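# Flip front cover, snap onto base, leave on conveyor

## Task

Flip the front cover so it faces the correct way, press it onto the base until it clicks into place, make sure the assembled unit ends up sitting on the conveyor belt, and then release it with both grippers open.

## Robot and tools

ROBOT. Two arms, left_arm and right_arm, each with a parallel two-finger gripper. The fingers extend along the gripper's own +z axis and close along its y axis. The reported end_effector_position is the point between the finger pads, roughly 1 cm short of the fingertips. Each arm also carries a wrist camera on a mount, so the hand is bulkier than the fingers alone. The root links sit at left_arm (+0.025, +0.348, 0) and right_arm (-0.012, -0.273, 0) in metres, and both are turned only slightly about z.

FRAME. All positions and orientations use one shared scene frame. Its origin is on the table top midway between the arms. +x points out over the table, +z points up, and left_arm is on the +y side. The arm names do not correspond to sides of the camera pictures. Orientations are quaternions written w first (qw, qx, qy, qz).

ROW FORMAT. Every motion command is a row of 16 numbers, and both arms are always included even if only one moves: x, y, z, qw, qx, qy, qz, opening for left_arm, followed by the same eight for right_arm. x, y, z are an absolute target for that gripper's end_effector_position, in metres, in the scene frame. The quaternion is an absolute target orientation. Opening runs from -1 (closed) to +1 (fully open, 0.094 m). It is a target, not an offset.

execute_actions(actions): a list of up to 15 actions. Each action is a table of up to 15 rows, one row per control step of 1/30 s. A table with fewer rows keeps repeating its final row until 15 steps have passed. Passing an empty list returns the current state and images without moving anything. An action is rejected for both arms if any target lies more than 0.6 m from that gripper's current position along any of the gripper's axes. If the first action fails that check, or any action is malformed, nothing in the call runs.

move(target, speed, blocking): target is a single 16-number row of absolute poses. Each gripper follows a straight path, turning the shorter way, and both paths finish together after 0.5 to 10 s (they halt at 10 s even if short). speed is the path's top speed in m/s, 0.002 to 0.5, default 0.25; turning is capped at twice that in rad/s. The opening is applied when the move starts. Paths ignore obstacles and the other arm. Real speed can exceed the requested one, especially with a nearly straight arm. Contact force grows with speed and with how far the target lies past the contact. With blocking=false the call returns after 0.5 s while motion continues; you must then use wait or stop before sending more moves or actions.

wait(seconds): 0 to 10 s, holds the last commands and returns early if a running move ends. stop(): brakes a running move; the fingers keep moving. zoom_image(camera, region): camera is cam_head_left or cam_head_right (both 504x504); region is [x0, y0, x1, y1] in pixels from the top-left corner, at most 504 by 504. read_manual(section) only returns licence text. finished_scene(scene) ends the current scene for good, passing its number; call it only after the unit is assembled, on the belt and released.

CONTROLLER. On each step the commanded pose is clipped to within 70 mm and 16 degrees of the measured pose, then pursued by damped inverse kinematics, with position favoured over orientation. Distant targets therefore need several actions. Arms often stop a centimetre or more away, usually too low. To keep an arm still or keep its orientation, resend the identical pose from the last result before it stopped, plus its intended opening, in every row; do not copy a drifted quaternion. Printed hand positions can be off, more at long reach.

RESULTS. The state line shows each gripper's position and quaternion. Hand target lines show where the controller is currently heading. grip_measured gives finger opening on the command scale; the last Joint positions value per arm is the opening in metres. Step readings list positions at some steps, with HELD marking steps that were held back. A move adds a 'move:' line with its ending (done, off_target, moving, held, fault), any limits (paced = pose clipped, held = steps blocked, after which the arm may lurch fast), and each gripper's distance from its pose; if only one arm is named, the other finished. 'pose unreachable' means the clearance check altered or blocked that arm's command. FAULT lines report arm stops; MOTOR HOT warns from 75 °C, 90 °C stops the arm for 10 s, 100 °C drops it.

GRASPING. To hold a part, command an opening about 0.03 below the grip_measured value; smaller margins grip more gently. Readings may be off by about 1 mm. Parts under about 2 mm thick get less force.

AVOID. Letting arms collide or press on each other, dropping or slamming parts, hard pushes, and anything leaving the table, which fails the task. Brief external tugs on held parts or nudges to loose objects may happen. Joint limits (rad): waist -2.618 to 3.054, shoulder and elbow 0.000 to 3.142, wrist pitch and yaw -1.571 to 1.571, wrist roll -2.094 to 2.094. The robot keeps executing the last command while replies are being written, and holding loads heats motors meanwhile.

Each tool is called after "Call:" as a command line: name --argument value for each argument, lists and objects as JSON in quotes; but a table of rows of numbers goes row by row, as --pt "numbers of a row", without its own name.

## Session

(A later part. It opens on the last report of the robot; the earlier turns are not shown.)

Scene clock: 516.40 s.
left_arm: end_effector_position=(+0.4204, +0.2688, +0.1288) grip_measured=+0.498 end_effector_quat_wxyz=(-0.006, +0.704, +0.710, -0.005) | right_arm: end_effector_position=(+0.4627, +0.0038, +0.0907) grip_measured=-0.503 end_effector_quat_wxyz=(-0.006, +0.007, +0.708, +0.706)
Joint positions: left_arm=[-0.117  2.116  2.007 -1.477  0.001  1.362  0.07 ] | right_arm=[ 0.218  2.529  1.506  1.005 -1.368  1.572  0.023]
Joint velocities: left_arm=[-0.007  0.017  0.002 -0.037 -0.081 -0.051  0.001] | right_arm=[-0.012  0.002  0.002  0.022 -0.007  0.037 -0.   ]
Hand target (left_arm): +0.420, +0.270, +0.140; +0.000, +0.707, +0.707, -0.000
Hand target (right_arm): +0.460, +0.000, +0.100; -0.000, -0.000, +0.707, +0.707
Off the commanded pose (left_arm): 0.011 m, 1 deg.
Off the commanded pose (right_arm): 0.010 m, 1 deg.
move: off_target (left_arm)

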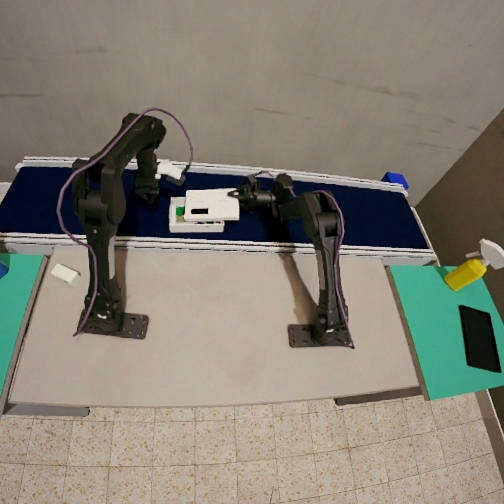

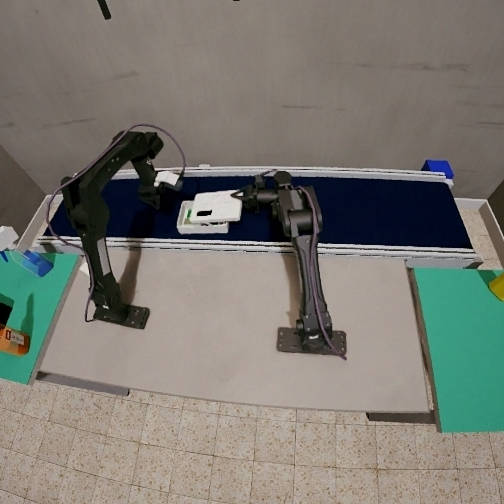

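Call:
move --target '[0.42,0.27,0.14,0,0.707,0.707,0,0.5, 0.46,0.004,0.10,0,0,0.707,0.707,-0.73]' --speed 0.03

Call:
move --target '[0.42,0.27,0.14,0,0.707,0.707,0,0.5, 0.455,0.012,0.125,0,0,0.707,0.707,-0.73]' --speed 0.03

Call:
move --target '[0.42,0.27,0.14,0,0.707,0.707,0,0.5, 0.452,0.012,0.088,0,0,0.707,0.707,-0.73]' --speed 0.02

Call:
zoom_image --camera "cam_head_left" --region '[155, 175, 255, 250]'

Call:
zoom_image --camera "cam_head_right" --region '[155, 175, 255, 250]'

Scene clock: 527.70 s.
left_arm: end_effector_position=(+0.4201, +0.2689, +0.1289) grip_measured=+0.498 end_effector_quat_wxyz=(-0.007, +0.704, +0.710, -0.005) | right_arm: end_effector_position=(+0.4628, +0.0038, +0.0907) grip_measured=-0.694 end_effector_quat_wxyz=(-0.007, +0.007, +0.708, +0.706)
Joint positions: left_arm=[-0.117  2.116  2.007 -1.479  0.001  1.363  0.07 ] | right_arm=[ 0.218  2.529  1.506  1.005 -1.367  1.574  0.014]
Joint velocities: left_arm=[-0.002 -0.007 -0.012 -0.007 -0.051 -0.037 -0.001] | right_arm=[-0.012 -0.007 -0.012  0.037  0.007  0.022 -0.001]
Hand target (left_arm): +0.420, +0.270, +0.140; +0.000, +0.707, +0.707, +0.000
Hand target (right_arm): +0.460, +0.004, +0.100; -0.000, +0.000, +0.707, +0.707
Off the commanded pose (left_arm): 0.011 m, 1 deg.
Off the commanded pose (right_arm): 0.010 m, 1 deg.
move: off_target (left_arm)

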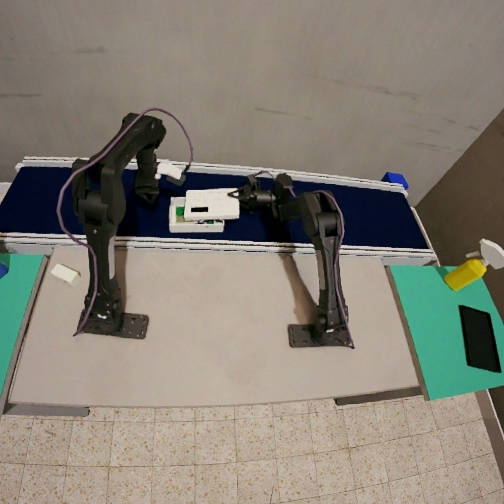

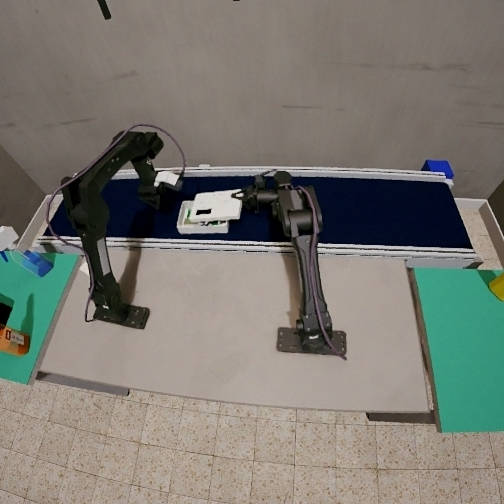

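Scene clock: 529.13 s.
left_arm: end_effector_position=(+0.4201, +0.2689, +0.1289) grip_measured=+0.498 end_effector_quat_wxyz=(-0.007, +0.704, +0.710, -0.005) | right_arm: end_effector_position=(+0.4593, +0.0094, +0.1137) grip_measured=-0.699 end_effector_quat_wxyz=(-0.003, +0.003, +0.707, +0.707)
Joint positions: left_arm=[-0.117  2.116  2.007 -1.479  0.001  1.363  0.07 ] | right_arm=[ 0.231  2.467  1.488  0.979 -1.355  1.579  0.014]
Joint velocities: left_arm=[-0.007  0.012 -0.002  0.007  0.007  0.066  0.   ] | right_arm=[-0.002 -0.002 -0.007 -0.007 -0.007  0.007  0.   ]
Hand target (left_arm): +0.420, +0.270, +0.140; +0.000, +0.707, +0.707, +0.000
Hand target (right_arm): +0.455, +0.012, +0.125; -0.000, -0.000, +0.707, +0.708
Off the commanded pose (left_arm): 0.011 m, 1 deg.
Off the commanded pose (right_arm): 0.012 m, 0 deg.
move: off_target (left_arm, right_arm)

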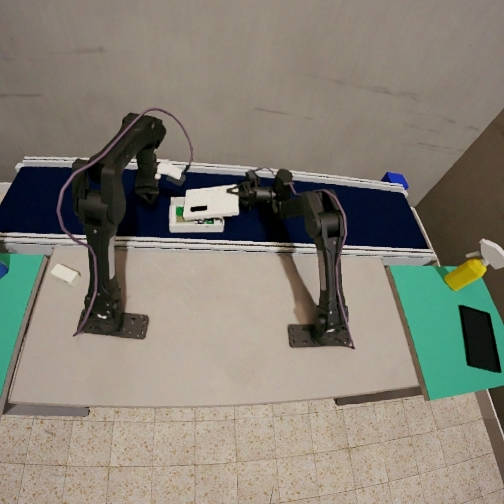

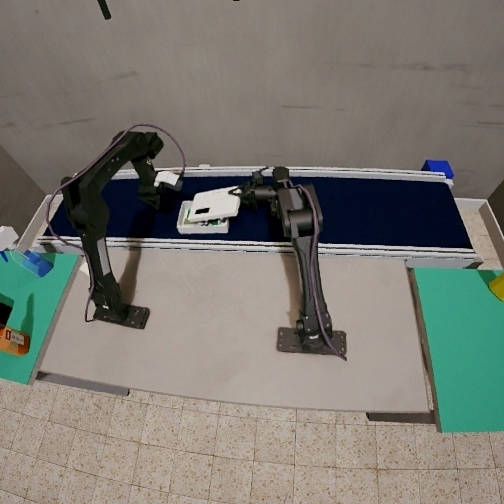

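Scene clock: 530.70 s.
left_arm: end_effector_position=(+0.4201, +0.2689, +0.1289) grip_measured=+0.498 end_effector_quat_wxyz=(-0.007, +0.704, +0.710, -0.005) | right_arm: end_effector_position=(+0.4578, +0.0090, +0.1060) grip_measured=-0.699 end_effector_quat_wxyz=(+0.010, -0.007, +0.705, +0.709)
Joint positions: left_arm=[-0.117  2.116  2.007 -1.479  0.001  1.363  0.07 ] | right_arm=[ 0.231  2.488  1.476  1.039 -1.35   1.573  0.014]
Joint velocities: left_arm=[-0.007  0.017 -0.012  0.022 -0.007  0.007 -0.   ] | right_arm=[-0.012 -0.007 -0.017  0.007 -0.022 -0.007  0.001]
Hand target (left_arm): +0.420, +0.270, +0.140; +0.000, +0.707, +0.707, +0.000
Hand target (right_arm): +0.452, +0.012, +0.089; +0.000, -0.000, +0.708, +0.707
Off the commanded pose (left_arm): 0.011 m, 1 deg.
Off the commanded pose (right_arm): 0.019 m, 1 deg.
move: off_target (left_arm, right_arm)

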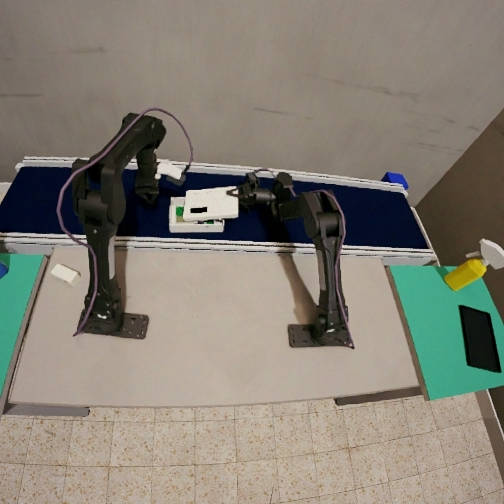

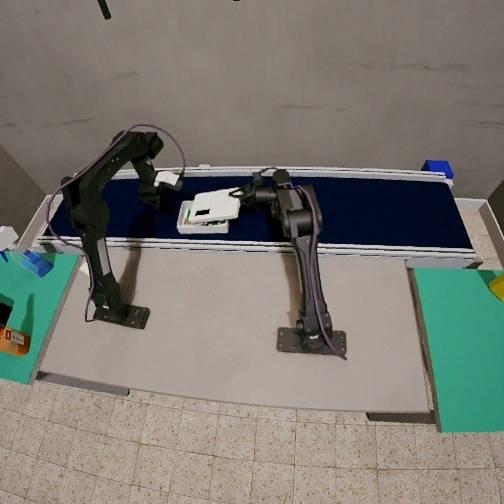

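Region (155, 175, 255, 250) of cam_head_left's 504x504 image, scaled by 5.040, with more detail than that image has; it fills the top 378 rows of this view, and the rest is white.

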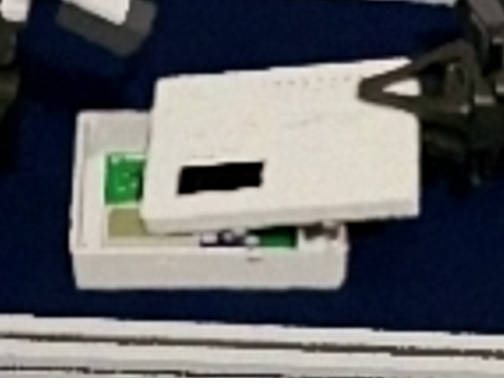

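Region (155, 175, 255, 250) of cam_head_right's 504x504 image, scaled by 5.040, with more detail than that image has; it fills the top 378 rows of this view, and the rest is white.

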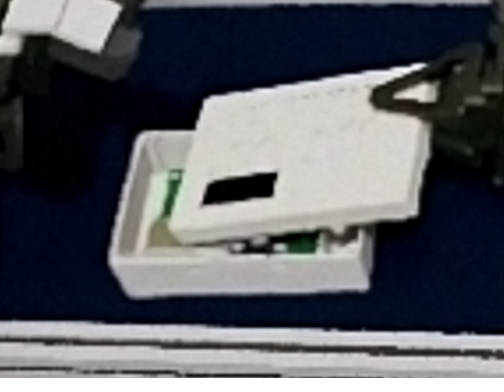

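Call:
move --target '[0.42,0.27,0.14,0,0.707,0.707,0,0.5, 0.458,0.008,0.072,0,0,0.707,0.707,-0.45]' --speed 0.02

Call:
move --target '[0.42,0.27,0.14,0,0.707,0.707,0,0.5, 0.458,0.008,0.072,0,0,0.707,0.707,0.1]' --speed 0.02

Call:
move --target '[0.42,0.27,0.14,0,0.707,0.707,0,0.5, 0.458,-0.06,0.08,0,0,0.707,0.707,0.1]' --speed 0.04

Call:
zoom_image --camera "cam_head_left" --region '[155, 175, 255, 250]'

Call:
zoom_image --camera "cam_head_right" --region '[155, 175, 255, 250]'

Scene clock: 542.37 s.
left_arm: end_effector_position=(+0.4201, +0.2689, +0.1289) grip_measured=+0.498 end_effector_quat_wxyz=(-0.007, +0.704, +0.710, -0.005) | right_arm: end_effector_position=(+0.4559, +0.0086, +0.0739) grip_measured=-0.453 end_effector_quat_wxyz=(-0.007, +0.011, +0.709, +0.705)
Joint positions: left_arm=[-0.117  2.116  2.007 -1.479  0.001  1.363  0.07 ] | right_arm=[ 0.231  2.556  1.476  1.056 -1.35   1.573  0.026]
Joint velocities: left_arm=[ 0.002 -0.007  0.002  0.007 -0.007 -0.081 -0.   ] | right_arm=[-0.002 -0.012 -0.012  0.022  0.037  0.007 -0.   ]
Hand target (left_arm): +0.420, +0.270, +0.140; +0.000, +0.707, +0.707, +0.000
Hand target (right_arm): +0.458, +0.008, +0.072; +0.000, +0.000, +0.708, +0.707
Off the commanded pose (left_arm): 0.011 m, 1 deg.
Off the commanded pose (right_arm): 0.003 m, 2 deg.
move: off_target (left_arm)

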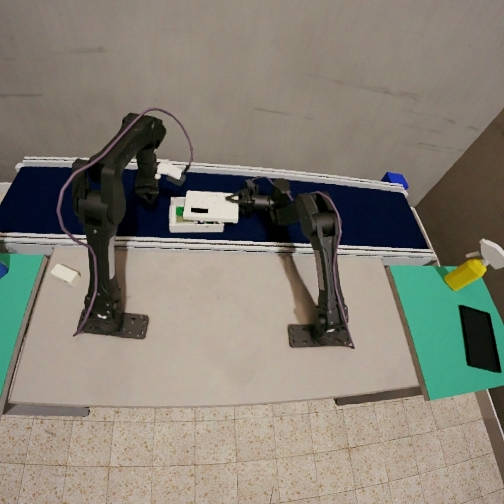

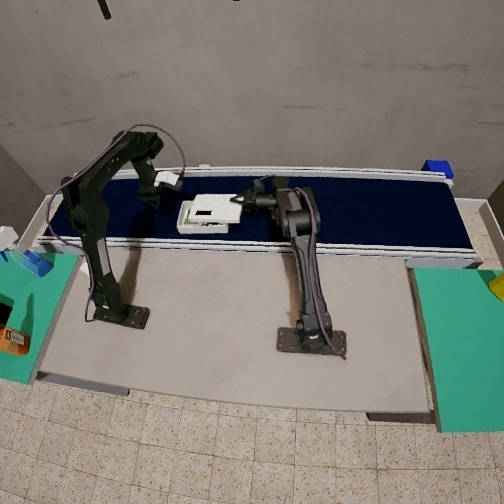

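Scene clock: 543.27 s.
left_arm: end_effector_position=(+0.4201, +0.2689, +0.1289) grip_measured=+0.498 end_effector_quat_wxyz=(-0.007, +0.704, +0.710, -0.005) | right_arm: end_effector_position=(+0.4557, +0.0086, +0.0742) grip_measured=+0.097 end_effector_quat_wxyz=(-0.007, +0.010, +0.709, +0.705)
Joint positions: left_arm=[-0.117  2.116  2.007 -1.479  0.001  1.363  0.07 ] | right_arm=[ 0.231  2.556  1.476  1.059 -1.351  1.574  0.052]
Joint velocities: left_arm=[-0.017 -0.017  0.032  0.081 -0.051 -0.022  0.001] | right_arm=[ 0.012 -0.007  0.017  0.037  0.007  0.007 -0.001]
Hand target (left_arm): +0.420, +0.270, +0.140; +0.000, +0.707, +0.707, +0.000
Hand target (right_arm): +0.458, +0.008, +0.072; +0.000, +0.000, +0.708, +0.707
Off the commanded pose (left_arm): 0.011 m, 1 deg.
Off the commanded pose (right_arm): 0.003 m, 1 deg.
move: off_target (left_arm)

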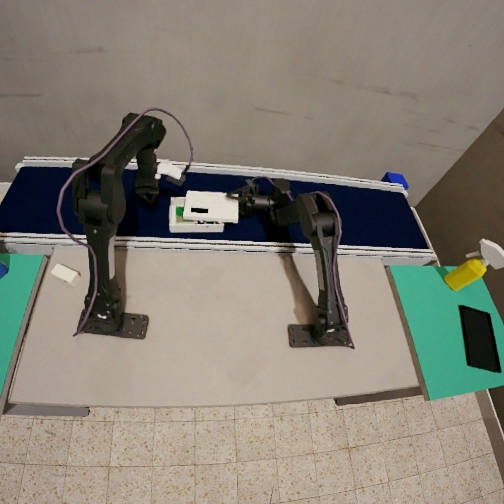

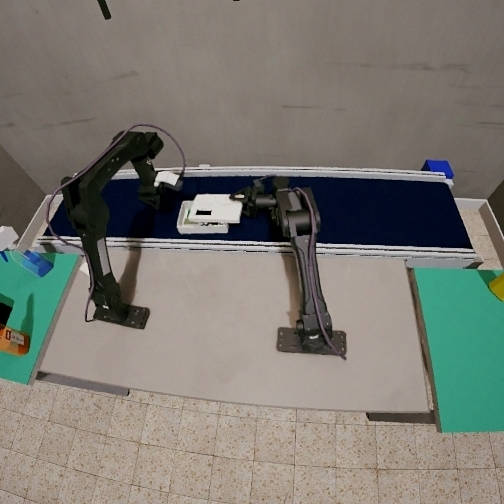

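Scene clock: 545.30 s.
left_arm: end_effector_position=(+0.4201, +0.2689, +0.1289) grip_measured=+0.498 end_effector_quat_wxyz=(-0.007, +0.704, +0.710, -0.005) | right_arm: end_effector_position=(+0.4609, -0.0569, +0.0710) grip_measured=+0.097 end_effector_quat_wxyz=(-0.008, +0.009, +0.708, +0.706)
Joint positions: left_arm=[-0.117  2.116  2.007 -1.479  0.001  1.363  0.07 ] | right_arm=[ 0.094  2.556  1.453  1.083 -1.49   1.574  0.052]
Joint velocities: left_arm=[ 0.002 -0.002 -0.012 -0.007 -0.007  0.007 -0.001] | right_arm=[-0.007 -0.002 -0.037 -0.007 -0.066 -0.081 -0.   ]
Hand target (left_arm): +0.420, +0.270, +0.140; +0.000, +0.707, +0.707, +0.000
Hand target (right_arm): +0.457, -0.059, +0.080; -0.000, -0.000, +0.707, +0.707
Off the commanded pose (left_arm): 0.011 m, 1 deg.
Off the commanded pose (right_arm): 0.010 m, 1 deg.
move: off_target (left_arm)

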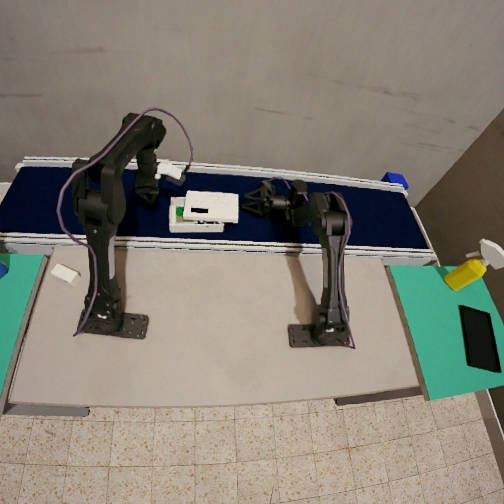

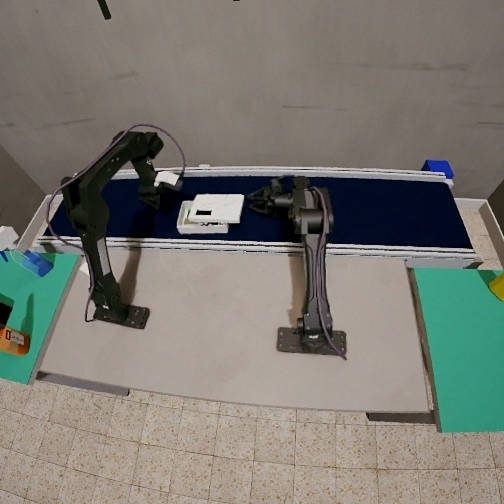

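Region (155, 175, 255, 250) of cam_head_left's 504x504 image, scaled by 5.040, with more detail than that image has; it fills the top 378 rows of this view, and the rest is white.

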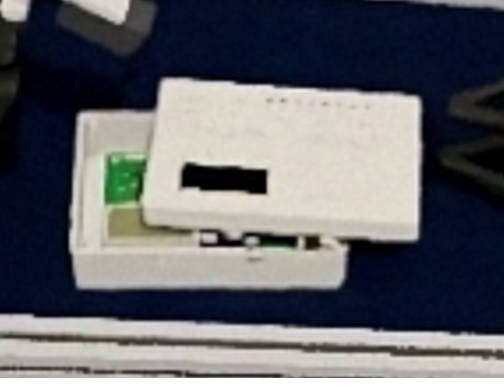

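Region (155, 175, 255, 250) of cam_head_right's 504x504 image, scaled by 5.040, with more detail than that image has; it fills the top 378 rows of this view, and the rest is white.

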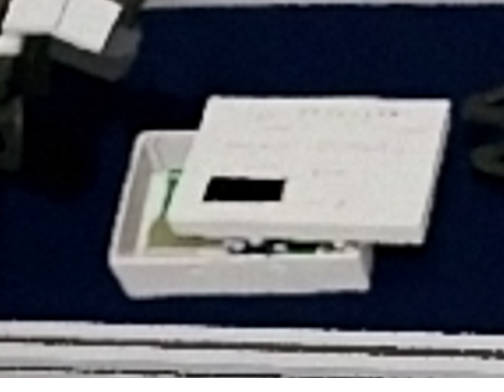

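Call:
move --target '[0.425,0.26,0.07,0.299,0.641,0.641,-0.299,0.6, 0.43,-0.06,0.075,-0.5,0.5,-0.5,-0.5,0.6]' --speed 0.25

Call:
move --target '[0.425,0.222,0.038,0.299,0.641,0.641,-0.299,0.6, 0.43,-0.045,0.072,-0.5,0.5,-0.5,-0.5,0.6]' --speed 0.03

Call:
move --target '[0.425,0.222,0.038,0.299,0.641,0.641,-0.299,0.6, 0.43,0.005,0.072,-0.5,0.5,-0.5,-0.5,0.6]' --speed 0.02

Call:
zoom_image --camera "cam_head_left" --region '[155, 175, 255, 250]'

Call:
zoom_image --camera "cam_head_right" --region '[155, 175, 255, 250]'

Scene clock: 565.10 s.
left_arm: end_effector_position=(+0.4266, +0.2613, +0.0768) grip_measured=+0.598 end_effector_quat_wxyz=(+0.298, +0.647, +0.642, -0.283) | right_arm: end_effector_position=(+0.4314, -0.0590, +0.0675) grip_measured=+0.597 end_effector_quat_wxyz=(+0.502, -0.500, +0.494, +0.504)
Joint positions: left_arm=[ 0.197  2.163  1.629 -1.143  0.843  1.742  0.075] | right_arm=[ 0.094  2.555  1.321  1.408 -1.5    0.168  0.075]
Joint velocities: left_arm=[-0.012 -0.007  0.002 -0.022 -0.007  0.007 -0.001] | right_arm=[-0.002 -0.002 -0.007 -0.066 -0.051 -0.066 -0.   ]
Hand target (left_arm): +0.424, +0.260, +0.070; +0.302, +0.640, +0.641, -0.297
Hand target (right_arm): +0.430, -0.060, +0.075; +0.502, -0.498, +0.497, +0.504
Off the commanded pose (left_arm): 0.007 m, 2 deg.
Off the commanded pose (right_arm): 0.008 m, 1 deg.
move: done

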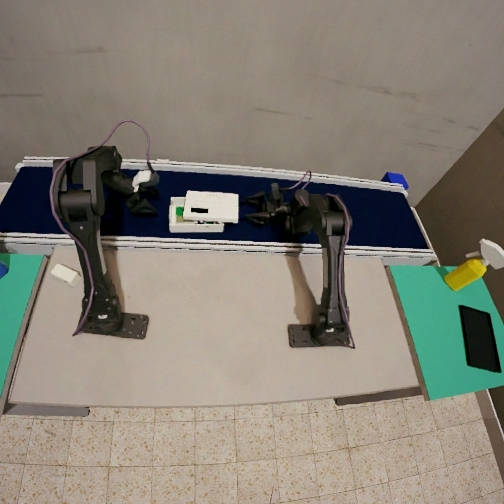

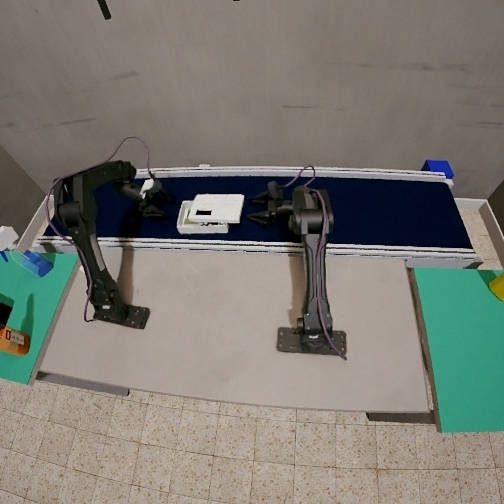

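Scene clock: 567.30 s.
left_arm: end_effector_position=(+0.4307, +0.2283, +0.0462) grip_measured=+0.598 end_effector_quat_wxyz=(+0.302, +0.650, +0.639, -0.279) | right_arm: end_effector_position=(+0.4329, -0.0482, +0.0629) grip_measured=+0.597 end_effector_quat_wxyz=(+0.502, -0.498, +0.498, +0.503)
Joint positions: left_arm=[ 0.115  2.177  1.525 -0.919  0.847  1.622  0.075] | right_arm=[ 0.118  2.551  1.321  1.321 -1.469  0.091  0.075]
Joint velocities: left_arm=[-0.022 -0.012 -0.002  0.051  0.022 -0.007 -0.001] | right_arm=[ 0.007 -0.095 -0.017 -0.066 -0.051 -0.095 -0.   ]
Hand target (left_arm): +0.425, +0.222, +0.038; +0.298, +0.641, +0.641, -0.298
Hand target (right_arm): +0.430, -0.045, +0.072; +0.502, -0.498, +0.498, +0.502
Off the commanded pose (left_arm): 0.012 m, 3 deg.
Off the commanded pose (right_arm): 0.010 m, 1 deg.
move: off_target (left_arm)

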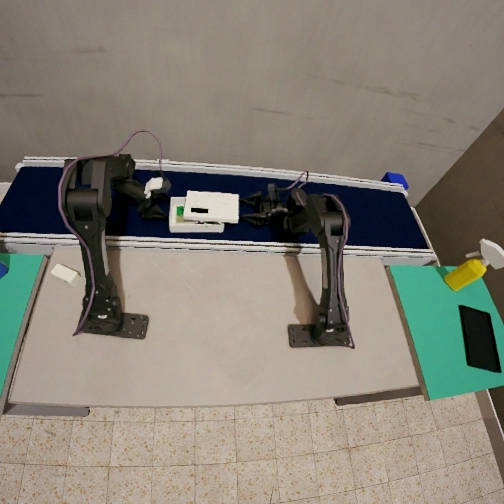

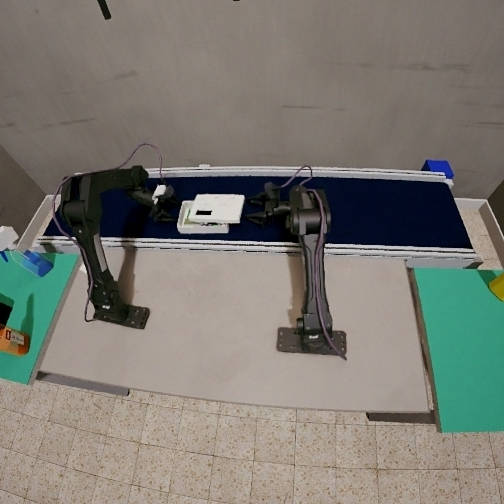

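Scene clock: 570.23 s.
left_arm: end_effector_position=(+0.4347, +0.2371, +0.0427) grip_measured=+0.599 end_effector_quat_wxyz=(+0.299, +0.651, +0.646, -0.264) | right_arm: end_effector_position=(+0.4295, -0.0151, +0.0583) grip_measured=+0.597 end_effector_quat_wxyz=(+0.495, -0.493, +0.506, +0.505)
Joint positions: left_arm=[ 0.128  2.177  1.525 -0.906  0.821  1.618  0.075] | right_arm=[ 0.192  2.543  1.321  1.227 -1.392  0.028  0.075]
Joint velocities: left_arm=[-0.017 -0.007 -0.002 -0.051 -0.007  0.022  0.   ] | right_arm=[ 0.002 -0.022  0.002 -0.095  0.007  0.037 -0.   ]
Hand target (left_arm): +0.425, +0.223, +0.038; +0.299, +0.641, +0.641, -0.298
Hand target (right_arm): +0.429, +0.004, +0.072; +0.501, -0.499, +0.499, +0.501
Off the commanded pose (left_arm): 0.019 m, 4 deg.
Off the commanded pose (right_arm): 0.024 m, 1 deg.
move: off_target (left_arm, right_arm)

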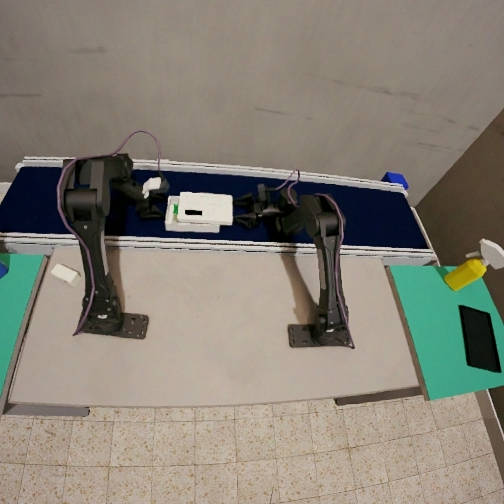

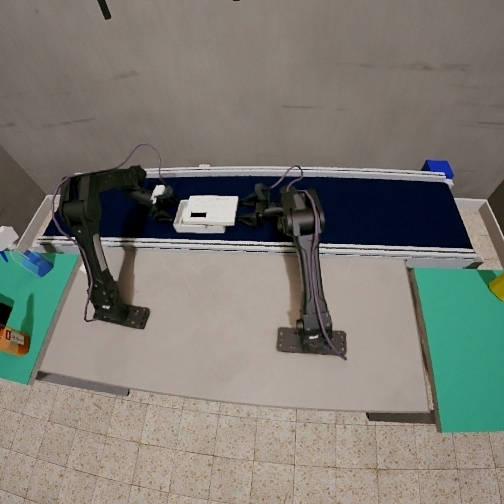

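Region (155, 175, 255, 250) of cam_head_left's 504x504 image, scaled by 5.040, with more detail than that image has; it fills the top 378 rows of this view, and the rest is white.

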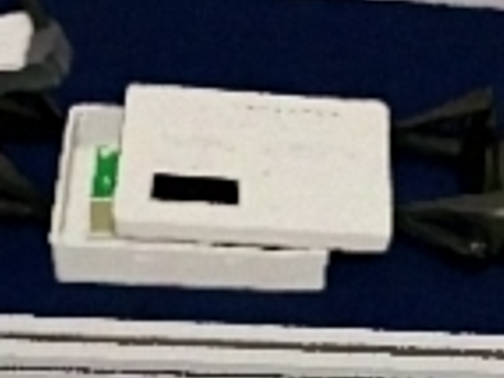

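Region (155, 175, 255, 250) of cam_head_right's 504x504 image, scaled by 5.040, with more detail than that image has; it fills the top 378 rows of this view, and the rest is white.

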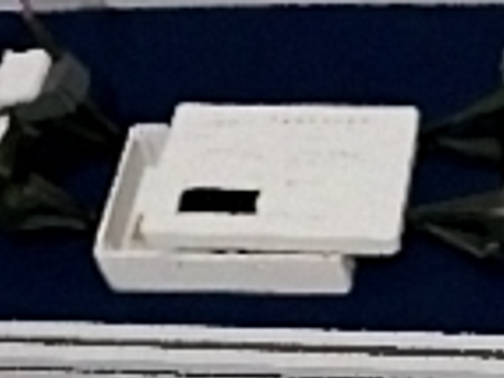

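Call:
execute_actions --actions '[[[0.425,0.222,0.038,0.299,0.641,0.641,-0.299,0.6, 0.43,0.005,0.08,-0.5,0.5,-0.5,-0.5,0.6]],[[0.425,0.222,0.038,0.299,0.641,0.641,-0.299,0.6, 0.43,0.005,0.087,-0.5,0.5,-0.5,-0.5,0.6]],[[0.425,0.222,0.038,0.299,0.641,0.641,-0.299,0.6, 0.43,0.005,0.094,-0.5,0.5,-0.5,-0.5,0.6]],[[0.425,0.222,0.038,0.299,0.641,0.641,-0.299,0.6, 0.43,0.005,0.10,-0.5,0.5,-0.5,-0.5,0.6]]]'

Call:
zoom_image --camera "cam_head_left" --region '[155, 175, 255, 250]'

Call:
zoom_image --camera "cam_head_right" --region '[155, 175, 255, 250]'

Scene clock: 578.97 s.
left_arm: end_effector_position=(+0.4348, +0.2392, +0.0410) grip_measured=+0.599 end_effector_quat_wxyz=(+0.294, +0.652, +0.648, -0.260) | right_arm: end_effector_position=(+0.4322, -0.0097, +0.0870) grip_measured=+0.597 end_effector_quat_wxyz=(+0.496, -0.495, +0.505, +0.504)
Joint positions: left_arm=[ 0.13   2.177  1.525 -0.906  0.807  1.618  0.075] | right_arm=[ 0.203  2.461  1.321  1.141 -1.381  0.018  0.075]
Joint velocities: left_arm=[ 0.012  0.007  0.002 -0.037  0.007  0.022 -0.   ] | right_arm=[-0.007  0.012  0.007 -0.007  0.022  0.11  -0.   ]
Hand target (left_arm): +0.425, +0.223, +0.038; +0.298, +0.641, +0.642, -0.298
Hand target (right_arm): +0.430, +0.005, +0.100; +0.501, -0.499, +0.499, +0.501
Off the commanded pose (left_arm): 0.020 m, 5 deg.
Off the commanded pose (right_arm): 0.020 m, 1 deg.
Step readings (end_effector_position; steps 1 to 15: 1st action; 16 to 30: 2nd action; 31 to 45: 3rd action; 46 to 60: 4th action):
0: left_arm (+0.4347, +0.2372, +0.0426) | right_arm (+0.4296, -0.0149, +0.0583)
1: left_arm (+0.4347, +0.2372, +0.0426) | right_arm (+0.4297, -0.0149, +0.0589)
2: left_arm (+0.4347, +0.2373, +0.0426) | right_arm (+0.4298, -0.0147, +0.0594)
4: left_arm (+0.4347, +0.2375, +0.0425) | right_arm (+0.4303, -0.0143, +0.0619)
8: left_arm (+0.4348, +0.2380, +0.0421) | right_arm (+0.4305, -0.0134, +0.0657)
15: left_arm (+0.4348, +0.2381, +0.0420) | right_arm (+0.4306, -0.0134, +0.0652)
16: left_arm (+0.4348, +0.2381, +0.0420) | right_arm (+0.4307, -0.0134, +0.0654)
17: left_arm (+0.4348, +0.2381, +0.0420) | right_arm (+0.4309, -0.0134, +0.0659)
19: left_arm (+0.4348, +0.2382, +0.0419) | right_arm (+0.4314, -0.0131, +0.0681)
23: left_arm (+0.4348, +0.2385, +0.0417) | right_arm (+0.4320, -0.0125, +0.0722)
30: left_arm (+0.4348, +0.2386, +0.0417) | right_arm (+0.4320, -0.0124, +0.0724)
31: left_arm (+0.4348, +0.2386, +0.0417) | right_arm (+0.4321, -0.0124, +0.0729)
32: left_arm (+0.4348, +0.2386, +0.0417) | right_arm (+0.4322, -0.0123, +0.0734)
34: left_arm (+0.4348, +0.2387, +0.0416) | right_arm (+0.4324, -0.0119, +0.0758)
38: left_arm (+0.4348, +0.2390, +0.0413) | right_arm (+0.4323, -0.0110, +0.0805)
45: left_arm (+0.4348, +0.2391, +0.0411) | right_arm (+0.4323, -0.0108, +0.0808)
46: left_arm (+0.4348, +0.2391, +0.0411) | right_arm (+0.4323, -0.0108, +0.0811)
47: left_arm (+0.4348, +0.2391, +0.0411) | right_arm (+0.4324, -0.0108, +0.0814)
49: left_arm (+0.4348, +0.2391, +0.0411) | right_arm (+0.4323, -0.0105, +0.0832)
53: left_arm (+0.4348, +0.2392, +0.0410) | right_arm (+0.4322, -0.0097, +0.0867)
60: end_effector_position above

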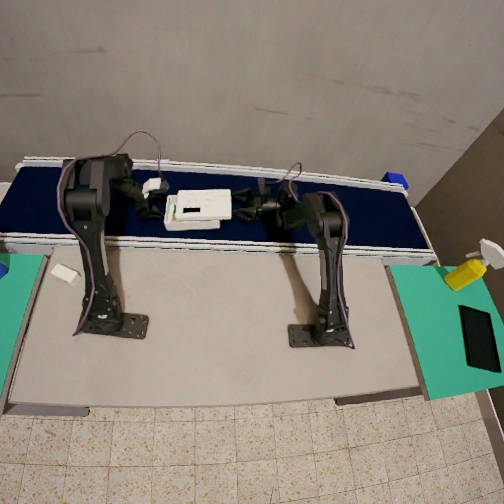

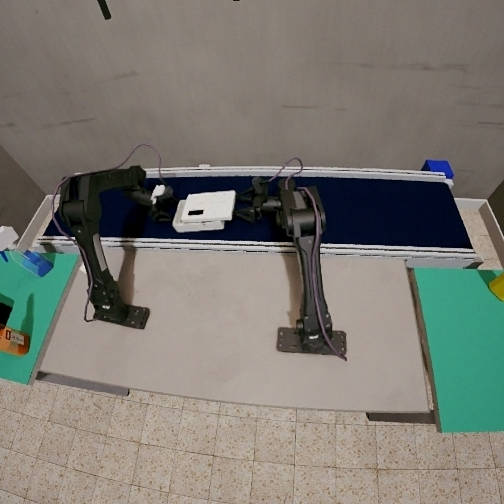

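Region (155, 175, 255, 250) of cam_head_left's 504x504 image, scaled by 5.040, with more detail than that image has; it fills the top 378 rows of this view, and the rest is white.

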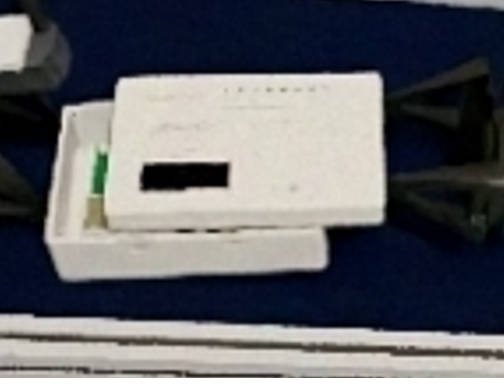

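Region (155, 175, 255, 250) of cam_head_right's 504x504 image, scaled by 5.040, with more detail than that image has; it fills the top 378 rows of this view, and the rest is white.

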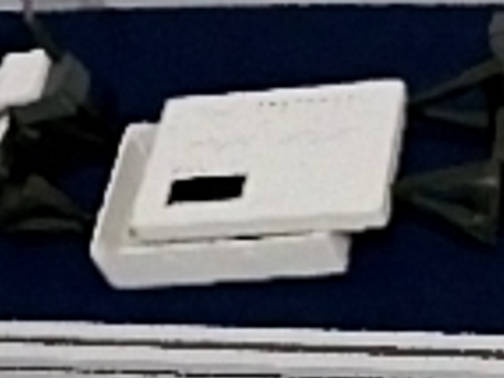

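Call:
execute_actions --actions '[[[0.425,0.222,0.038,0.299,0.641,0.641,-0.299,0.6, 0.43,0.005,0.085,-0.5,0.5,-0.5,-0.5,0.6]],[[0.425,0.222,0.038,0.299,0.641,0.641,-0.299,0.6, 0.43,0.005,0.075,-0.5,0.5,-0.5,-0.5,0.6]],[[0.425,0.222,0.038,0.299,0.641,0.641,-0.299,0.6, 0.43,0.005,0.067,-0.5,0.5,-0.5,-0.5,0.6]],[[0.425,0.225,0.038,0.299,0.641,0.641,-0.299,0.6, 0.43,0.0,0.06,-0.5,0.5,-0.5,-0.5,0.6]],[[0.425,0.232,0.038,0.299,0.641,0.641,-0.299,0.6, 0.43,-0.008,0.054,-0.5,0.5,-0.5,-0.5,0.6]],[[0.43,0.245,0.04,0.299,0.641,0.641,-0.299,0.6, 0.43,-0.02,0.056,-0.5,0.5,-0.5,-0.5,0.6]]]'

Call:
move --target '[0.43,0.245,0.10,0.299,0.641,0.641,-0.299,0.6, 0.43,-0.03,0.082,-0.5,0.5,-0.5,-0.5,0.6]' --speed 0.05

Call:
move --target '[0.428,0.205,0.062,0.299,0.641,0.641,-0.299,0.6, 0.43,-0.03,0.082,-0.5,0.5,-0.5,-0.5,0.6]' --speed 0.03

Call:
zoom_image --camera "cam_head_left" --region '[155, 175, 255, 250]'

Call:
zoom_image --camera "cam_head_right" --region '[155, 175, 255, 250]'

Scene clock: 594.60 s.
left_arm: end_effector_position=(+0.4282, +0.2468, +0.0378) grip_measured=+0.599 end_effector_quat_wxyz=(+0.293, +0.645, +0.645, -0.286) | right_arm: end_effector_position=(+0.4302, -0.0174, +0.0614) grip_measured=+0.597 end_effector_quat_wxyz=(+0.502, -0.502, +0.498, +0.498)
Joint positions: left_arm=[ 0.16   2.212  1.546 -0.978  0.842  1.679  0.075] | right_arm=[ 0.187  2.533  1.321  1.214 -1.398 -0.006  0.075]
Joint velocities: left_arm=[-0.002 -0.012  0.007 -0.022 -0.037  0.037 -0.001] | right_arm=[-0.007 -0.012  0.007 -0.022  0.037  0.037 -0.001]
Hand target (left_arm): +0.430, +0.245, +0.040; +0.300, +0.640, +0.641, -0.298
Hand target (right_arm): +0.430, -0.020, +0.056; +0.500, -0.500, +0.500, +0.500
Off the commanded pose (left_arm): 0.003 m, 2 deg.
Off the commanded pose (right_arm): 0.006 m, 0 deg.
Step readings (end_effector_position; steps 1 to 15: 1st action; 16 to 30: 2nd action; 31 to 45: 3rd action; 46 to 60: 4th action; 61 to 75: 5th action; 76 to 90: 6th action):
0: left_arm (+0.4348, +0.2392, +0.0410) | right_arm (+0.4322, -0.0097, +0.0868)
1: left_arm (+0.4348, +0.2392, +0.0410) | right_arm (+0.4322, -0.0097, +0.0868)
2: left_arm (+0.4348, +0.2392, +0.0410) | right_arm (+0.4322, -0.0097, +0.0868)
4: left_arm (+0.4348, +0.2392, +0.0410) | right_arm (+0.4322, -0.0097, +0.0868)
8: left_arm (+0.4348, +0.2392, +0.0410) | right_arm (+0.4322, -0.0097, +0.0868)
15: left_arm (+0.4348, +0.2392, +0.0410) | right_arm (+0.4321, -0.0097, +0.0868)
16: left_arm (+0.4348, +0.2392, +0.0410) | right_arm (+0.4321, -0.0097, +0.0863)
17: left_arm (+0.4348, +0.2392, +0.0410) | right_arm (+0.4320, -0.0097, +0.0857)
19: left_arm (+0.4348, +0.2393, +0.0410) | right_arm (+0.4317, -0.0098, +0.0833)
23: left_arm (+0.4348, +0.2398, +0.0404) | right_arm (+0.4314, -0.0098, +0.0786)
30: left_arm (+0.4348, +0.2399, +0.0403) | right_arm (+0.4313, -0.0099, +0.0781)
31: left_arm (+0.4348, +0.2399, +0.0403) | right_arm (+0.4312, -0.0099, +0.0776)
32: left_arm (+0.4348, +0.2399, +0.0403) | right_arm (+0.4311, -0.0099, +0.0768)
34: left_arm (+0.4348, +0.2403, +0.0403) | right_arm (+0.4308, -0.0099, +0.0739)
38: left_arm (+0.4350, +0.2409, +0.0403) | right_arm (+0.4302, -0.0101, +0.0679)
45: left_arm (+0.4350, +0.2409, +0.0403) | right_arm (+0.4301, -0.0101, +0.0670)
46: left_arm (+0.4351, +0.2412, +0.0403) | right_arm (+0.4302, -0.0104, +0.0667)
47: left_arm (+0.4351, +0.2412, +0.0403) | right_arm (+0.4301, -0.0104, +0.0661)
49: left_arm (+0.4351, +0.2412, +0.0403) | right_arm (+0.4299, -0.0105, +0.0641)
53: left_arm (+0.4351, +0.2412, +0.0403) | right_arm (+0.4296, -0.0109, +0.0608)
60: left_arm (+0.4351, +0.2412, +0.0403) | right_arm (+0.4296, -0.0109, +0.0606)
61: left_arm (+0.4351, +0.2417, +0.0404) | right_arm (+0.4299, -0.0116, +0.0606)
62: left_arm (+0.4351, +0.2417, +0.0407) | right_arm (+0.4298, -0.0116, +0.0604)
64: left_arm (+0.4350, +0.2416, +0.0405) | right_arm (+0.4297, -0.0116, +0.0601)
68: left_arm (+0.4349, +0.2415, +0.0406) | right_arm (+0.4297, -0.0116, +0.0604)
75: left_arm (+0.4349, +0.2414, +0.0406) | right_arm (+0.4296, -0.0117, +0.0608)
76: left_arm (+0.4345, +0.2420, +0.0407) | right_arm (+0.4296, -0.0123, +0.0608)
77: left_arm (+0.4340, +0.2425, +0.0409) | right_arm (+0.4295, -0.0130, +0.0609)
79: left_arm (+0.4332, +0.2449, +0.0397) | right_arm (+0.4299, -0.0150, +0.0610)
83: left_arm (+0.4301, +0.2475, +0.0366) | right_arm (+0.4306, -0.0174, +0.0612)
90: end_effector_position above

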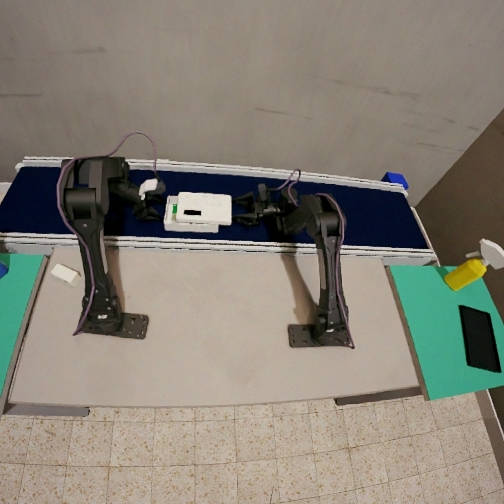

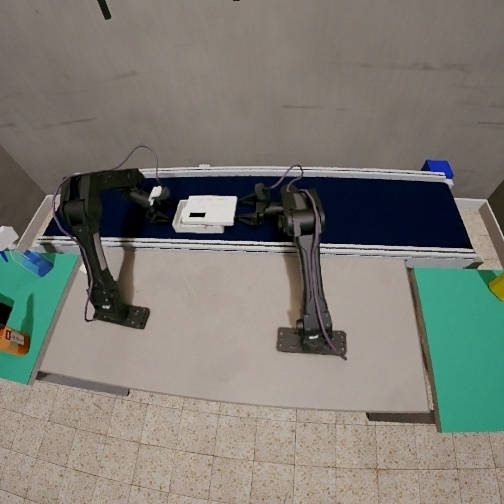

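Scene clock: 596.27 s.
left_arm: end_effector_position=(+0.4281, +0.2465, +0.0842) grip_measured=+0.599 end_effector_quat_wxyz=(+0.283, +0.639, +0.649, -0.300) | right_arm: end_effector_position=(+0.4328, -0.0261, +0.0772) grip_measured=+0.597 end_effector_quat_wxyz=(+0.506, -0.505, +0.493, +0.496)
Joint positions: left_arm=[ 0.16   2.179  1.683 -1.187  0.844  1.683  0.075] | right_arm=[ 0.166  2.498  1.321  1.214 -1.422  0.014  0.075]
Joint velocities: left_arm=[-0.007 -0.002 -0.012 -0.007  0.007 -0.022 -0.   ] | right_arm=[ 0.002 -0.002  0.002 -0.022  0.037 -0.007 -0.   ]
Hand target (left_arm): +0.431, +0.245, +0.100; +0.299, +0.641, +0.641, -0.298
Hand target (right_arm): +0.430, -0.030, +0.082; +0.501, -0.499, +0.499, +0.501
Off the commanded pose (left_arm): 0.016 m, 2 deg.
Off the commanded pose (right_arm): 0.007 m, 1 deg.
move: off_target (left_arm)

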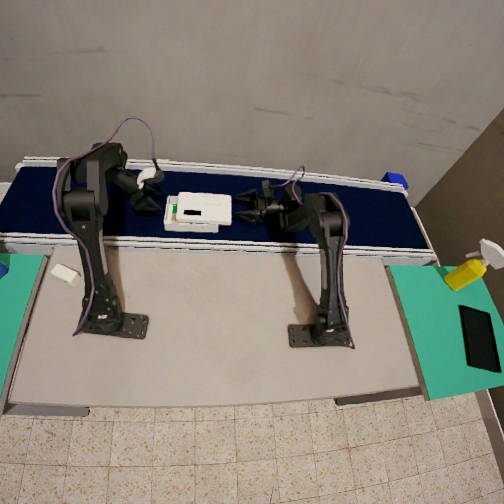

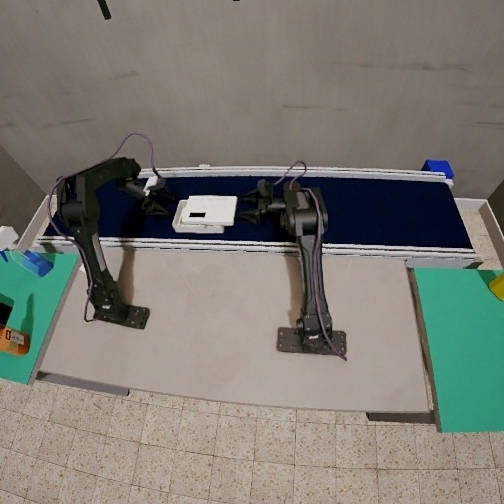

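Scene clock: 598.23 s.
left_arm: end_effector_position=(+0.4315, +0.2103, +0.0555) grip_measured=+0.599 end_effector_quat_wxyz=(+0.290, +0.646, +0.644, -0.291) | right_arm: end_effector_position=(+0.4328, -0.0261, +0.0772) grip_measured=+0.597 end_effector_quat_wxyz=(+0.506, -0.505, +0.493, +0.497)
Joint positions: left_arm=[ 0.07   2.179  1.568 -0.949  0.846  1.556  0.075] | right_arm=[ 0.166  2.498  1.321  1.214 -1.422  0.015  0.075]
Joint velocities: left_arm=[ 0.022 -0.007 -0.017 -0.007  0.066  0.051  0.   ] | right_arm=[ 0.022 -0.002 -0.012  0.007  0.022  0.051  0.   ]
Hand target (left_arm): +0.428, +0.205, +0.062; +0.298, +0.641, +0.641, -0.299
Hand target (right_arm): +0.430, -0.030, +0.082; +0.501, -0.499, +0.499, +0.501
Off the commanded pose (left_arm): 0.009 m, 2 deg.
Off the commanded pose (right_arm): 0.007 m, 1 deg.
move: done

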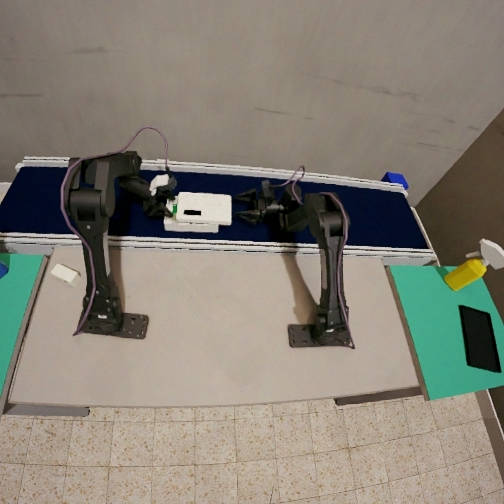

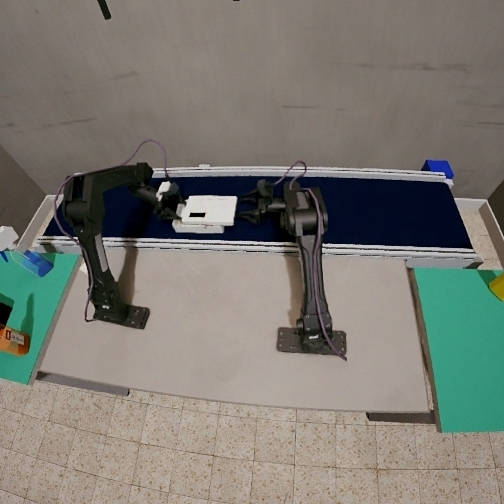

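Region (155, 175, 255, 250) of cam_head_left's 504x504 image, scaled by 5.040, with more detail than that image has; it fills the top 378 rows of this view, and the rest is white.

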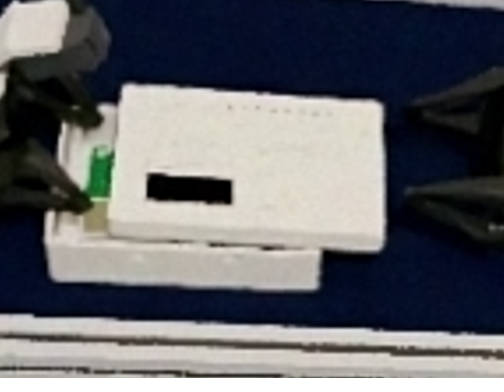

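Region (155, 175, 255, 250) of cam_head_right's 504x504 image, scaled by 5.040, with more detail than that image has; it fills the top 378 rows of this view, and the rest is white.

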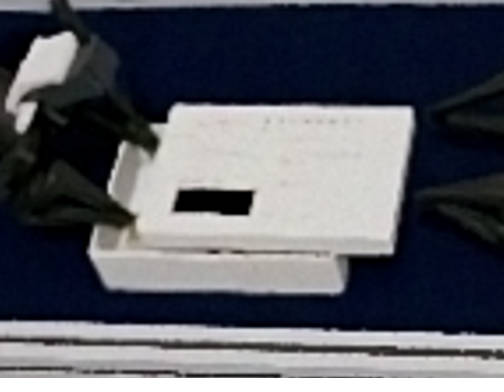

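Call:
execute_actions --actions '[[[0.428,0.207,0.078,0.299,0.641,0.641,-0.299,0.6, 0.43,-0.02,0.064,-0.5,0.5,-0.5,-0.5,0.6]],[[0.428,0.205,0.078,0.299,0.641,0.641,-0.299,0.6, 0.43,-0.014,0.064,-0.5,0.5,-0.5,-0.5,0.6]]]'

Scene clock: 602.97 s.
left_arm: end_effector_position=(+0.4279, +0.2100, +0.0644) grip_measured=+0.599 end_effector_quat_wxyz=(+0.289, +0.644, +0.645, -0.293) | right_arm: end_effector_position=(+0.4313, -0.0162, +0.0773) grip_measured=+0.597 end_effector_quat_wxyz=(+0.508, -0.506, +0.491, +0.495)
Joint positions: left_arm=[ 0.07   2.156  1.568 -0.974  0.848  1.554  0.075] | right_arm=[ 0.189  2.498  1.321  1.214 -1.399  0.007  0.075]
Joint velocities: left_arm=[ 0.002 -0.012 -0.012  0.007 -0.037  0.037  0.001] | right_arm=[-0.002 -0.007 -0.002  0.037  0.051 -0.051 -0.   ]
Hand target (left_arm): +0.428, +0.205, +0.078; +0.299, +0.641, +0.641, -0.299
Hand target (right_arm): +0.430, -0.014, +0.064; +0.500, -0.500, +0.500, +0.500
Off the commanded pose (left_arm): 0.015 m, 1 deg.
Off the commanded pose (right_arm): 0.014 m, 2 deg.
Step readings (end_effector_position; steps 1 to 15: 1st action; 16 to 30: 2nd action):
0: left_arm (+0.4315, +0.2102, +0.0556) | right_arm (+0.4328, -0.0261, +0.0772)
1: left_arm (+0.4312, +0.2102, +0.0562) | right_arm (+0.4328, -0.0257, +0.0772)
2: left_arm (+0.4303, +0.2102, +0.0570) | right_arm (+0.4330, -0.0254, +0.0772)
4: left_arm (+0.4294, +0.2102, +0.0600) | right_arm (+0.4329, -0.0244, +0.0772)
8: left_arm (+0.4287, +0.2100, +0.0642) | right_arm (+0.4324, -0.0227, +0.0772)
15: left_arm (+0.4279, +0.2100, +0.0644) | right_arm (+0.4326, -0.0225, +0.0772)
16: left_arm (+0.4279, +0.2100, +0.0644) | right_arm (+0.4328, -0.0222, +0.0772)
17: left_arm (+0.4279, +0.2100, +0.0644) | right_arm (+0.4328, -0.0215, +0.0772)
19: left_arm (+0.4279, +0.2100, +0.0644) | right_arm (+0.4321, -0.0193, +0.0773)
23: left_arm (+0.4279, +0.2100, +0.0644) | right_arm (+0.4310, -0.0164, +0.0773)
30: end_effector_position above

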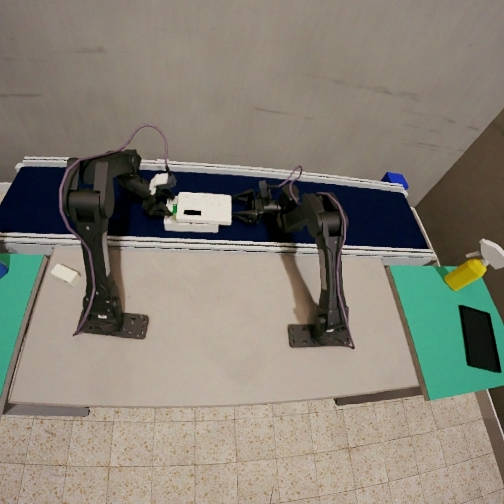

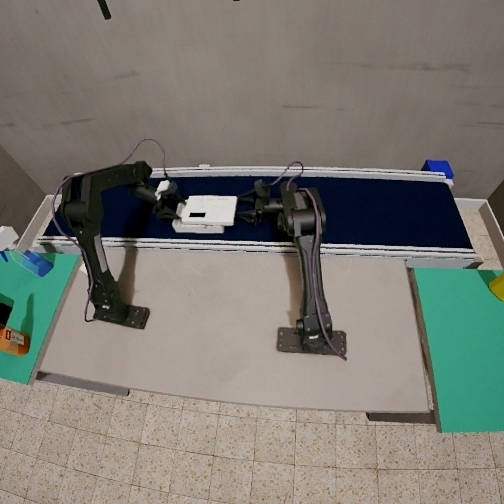

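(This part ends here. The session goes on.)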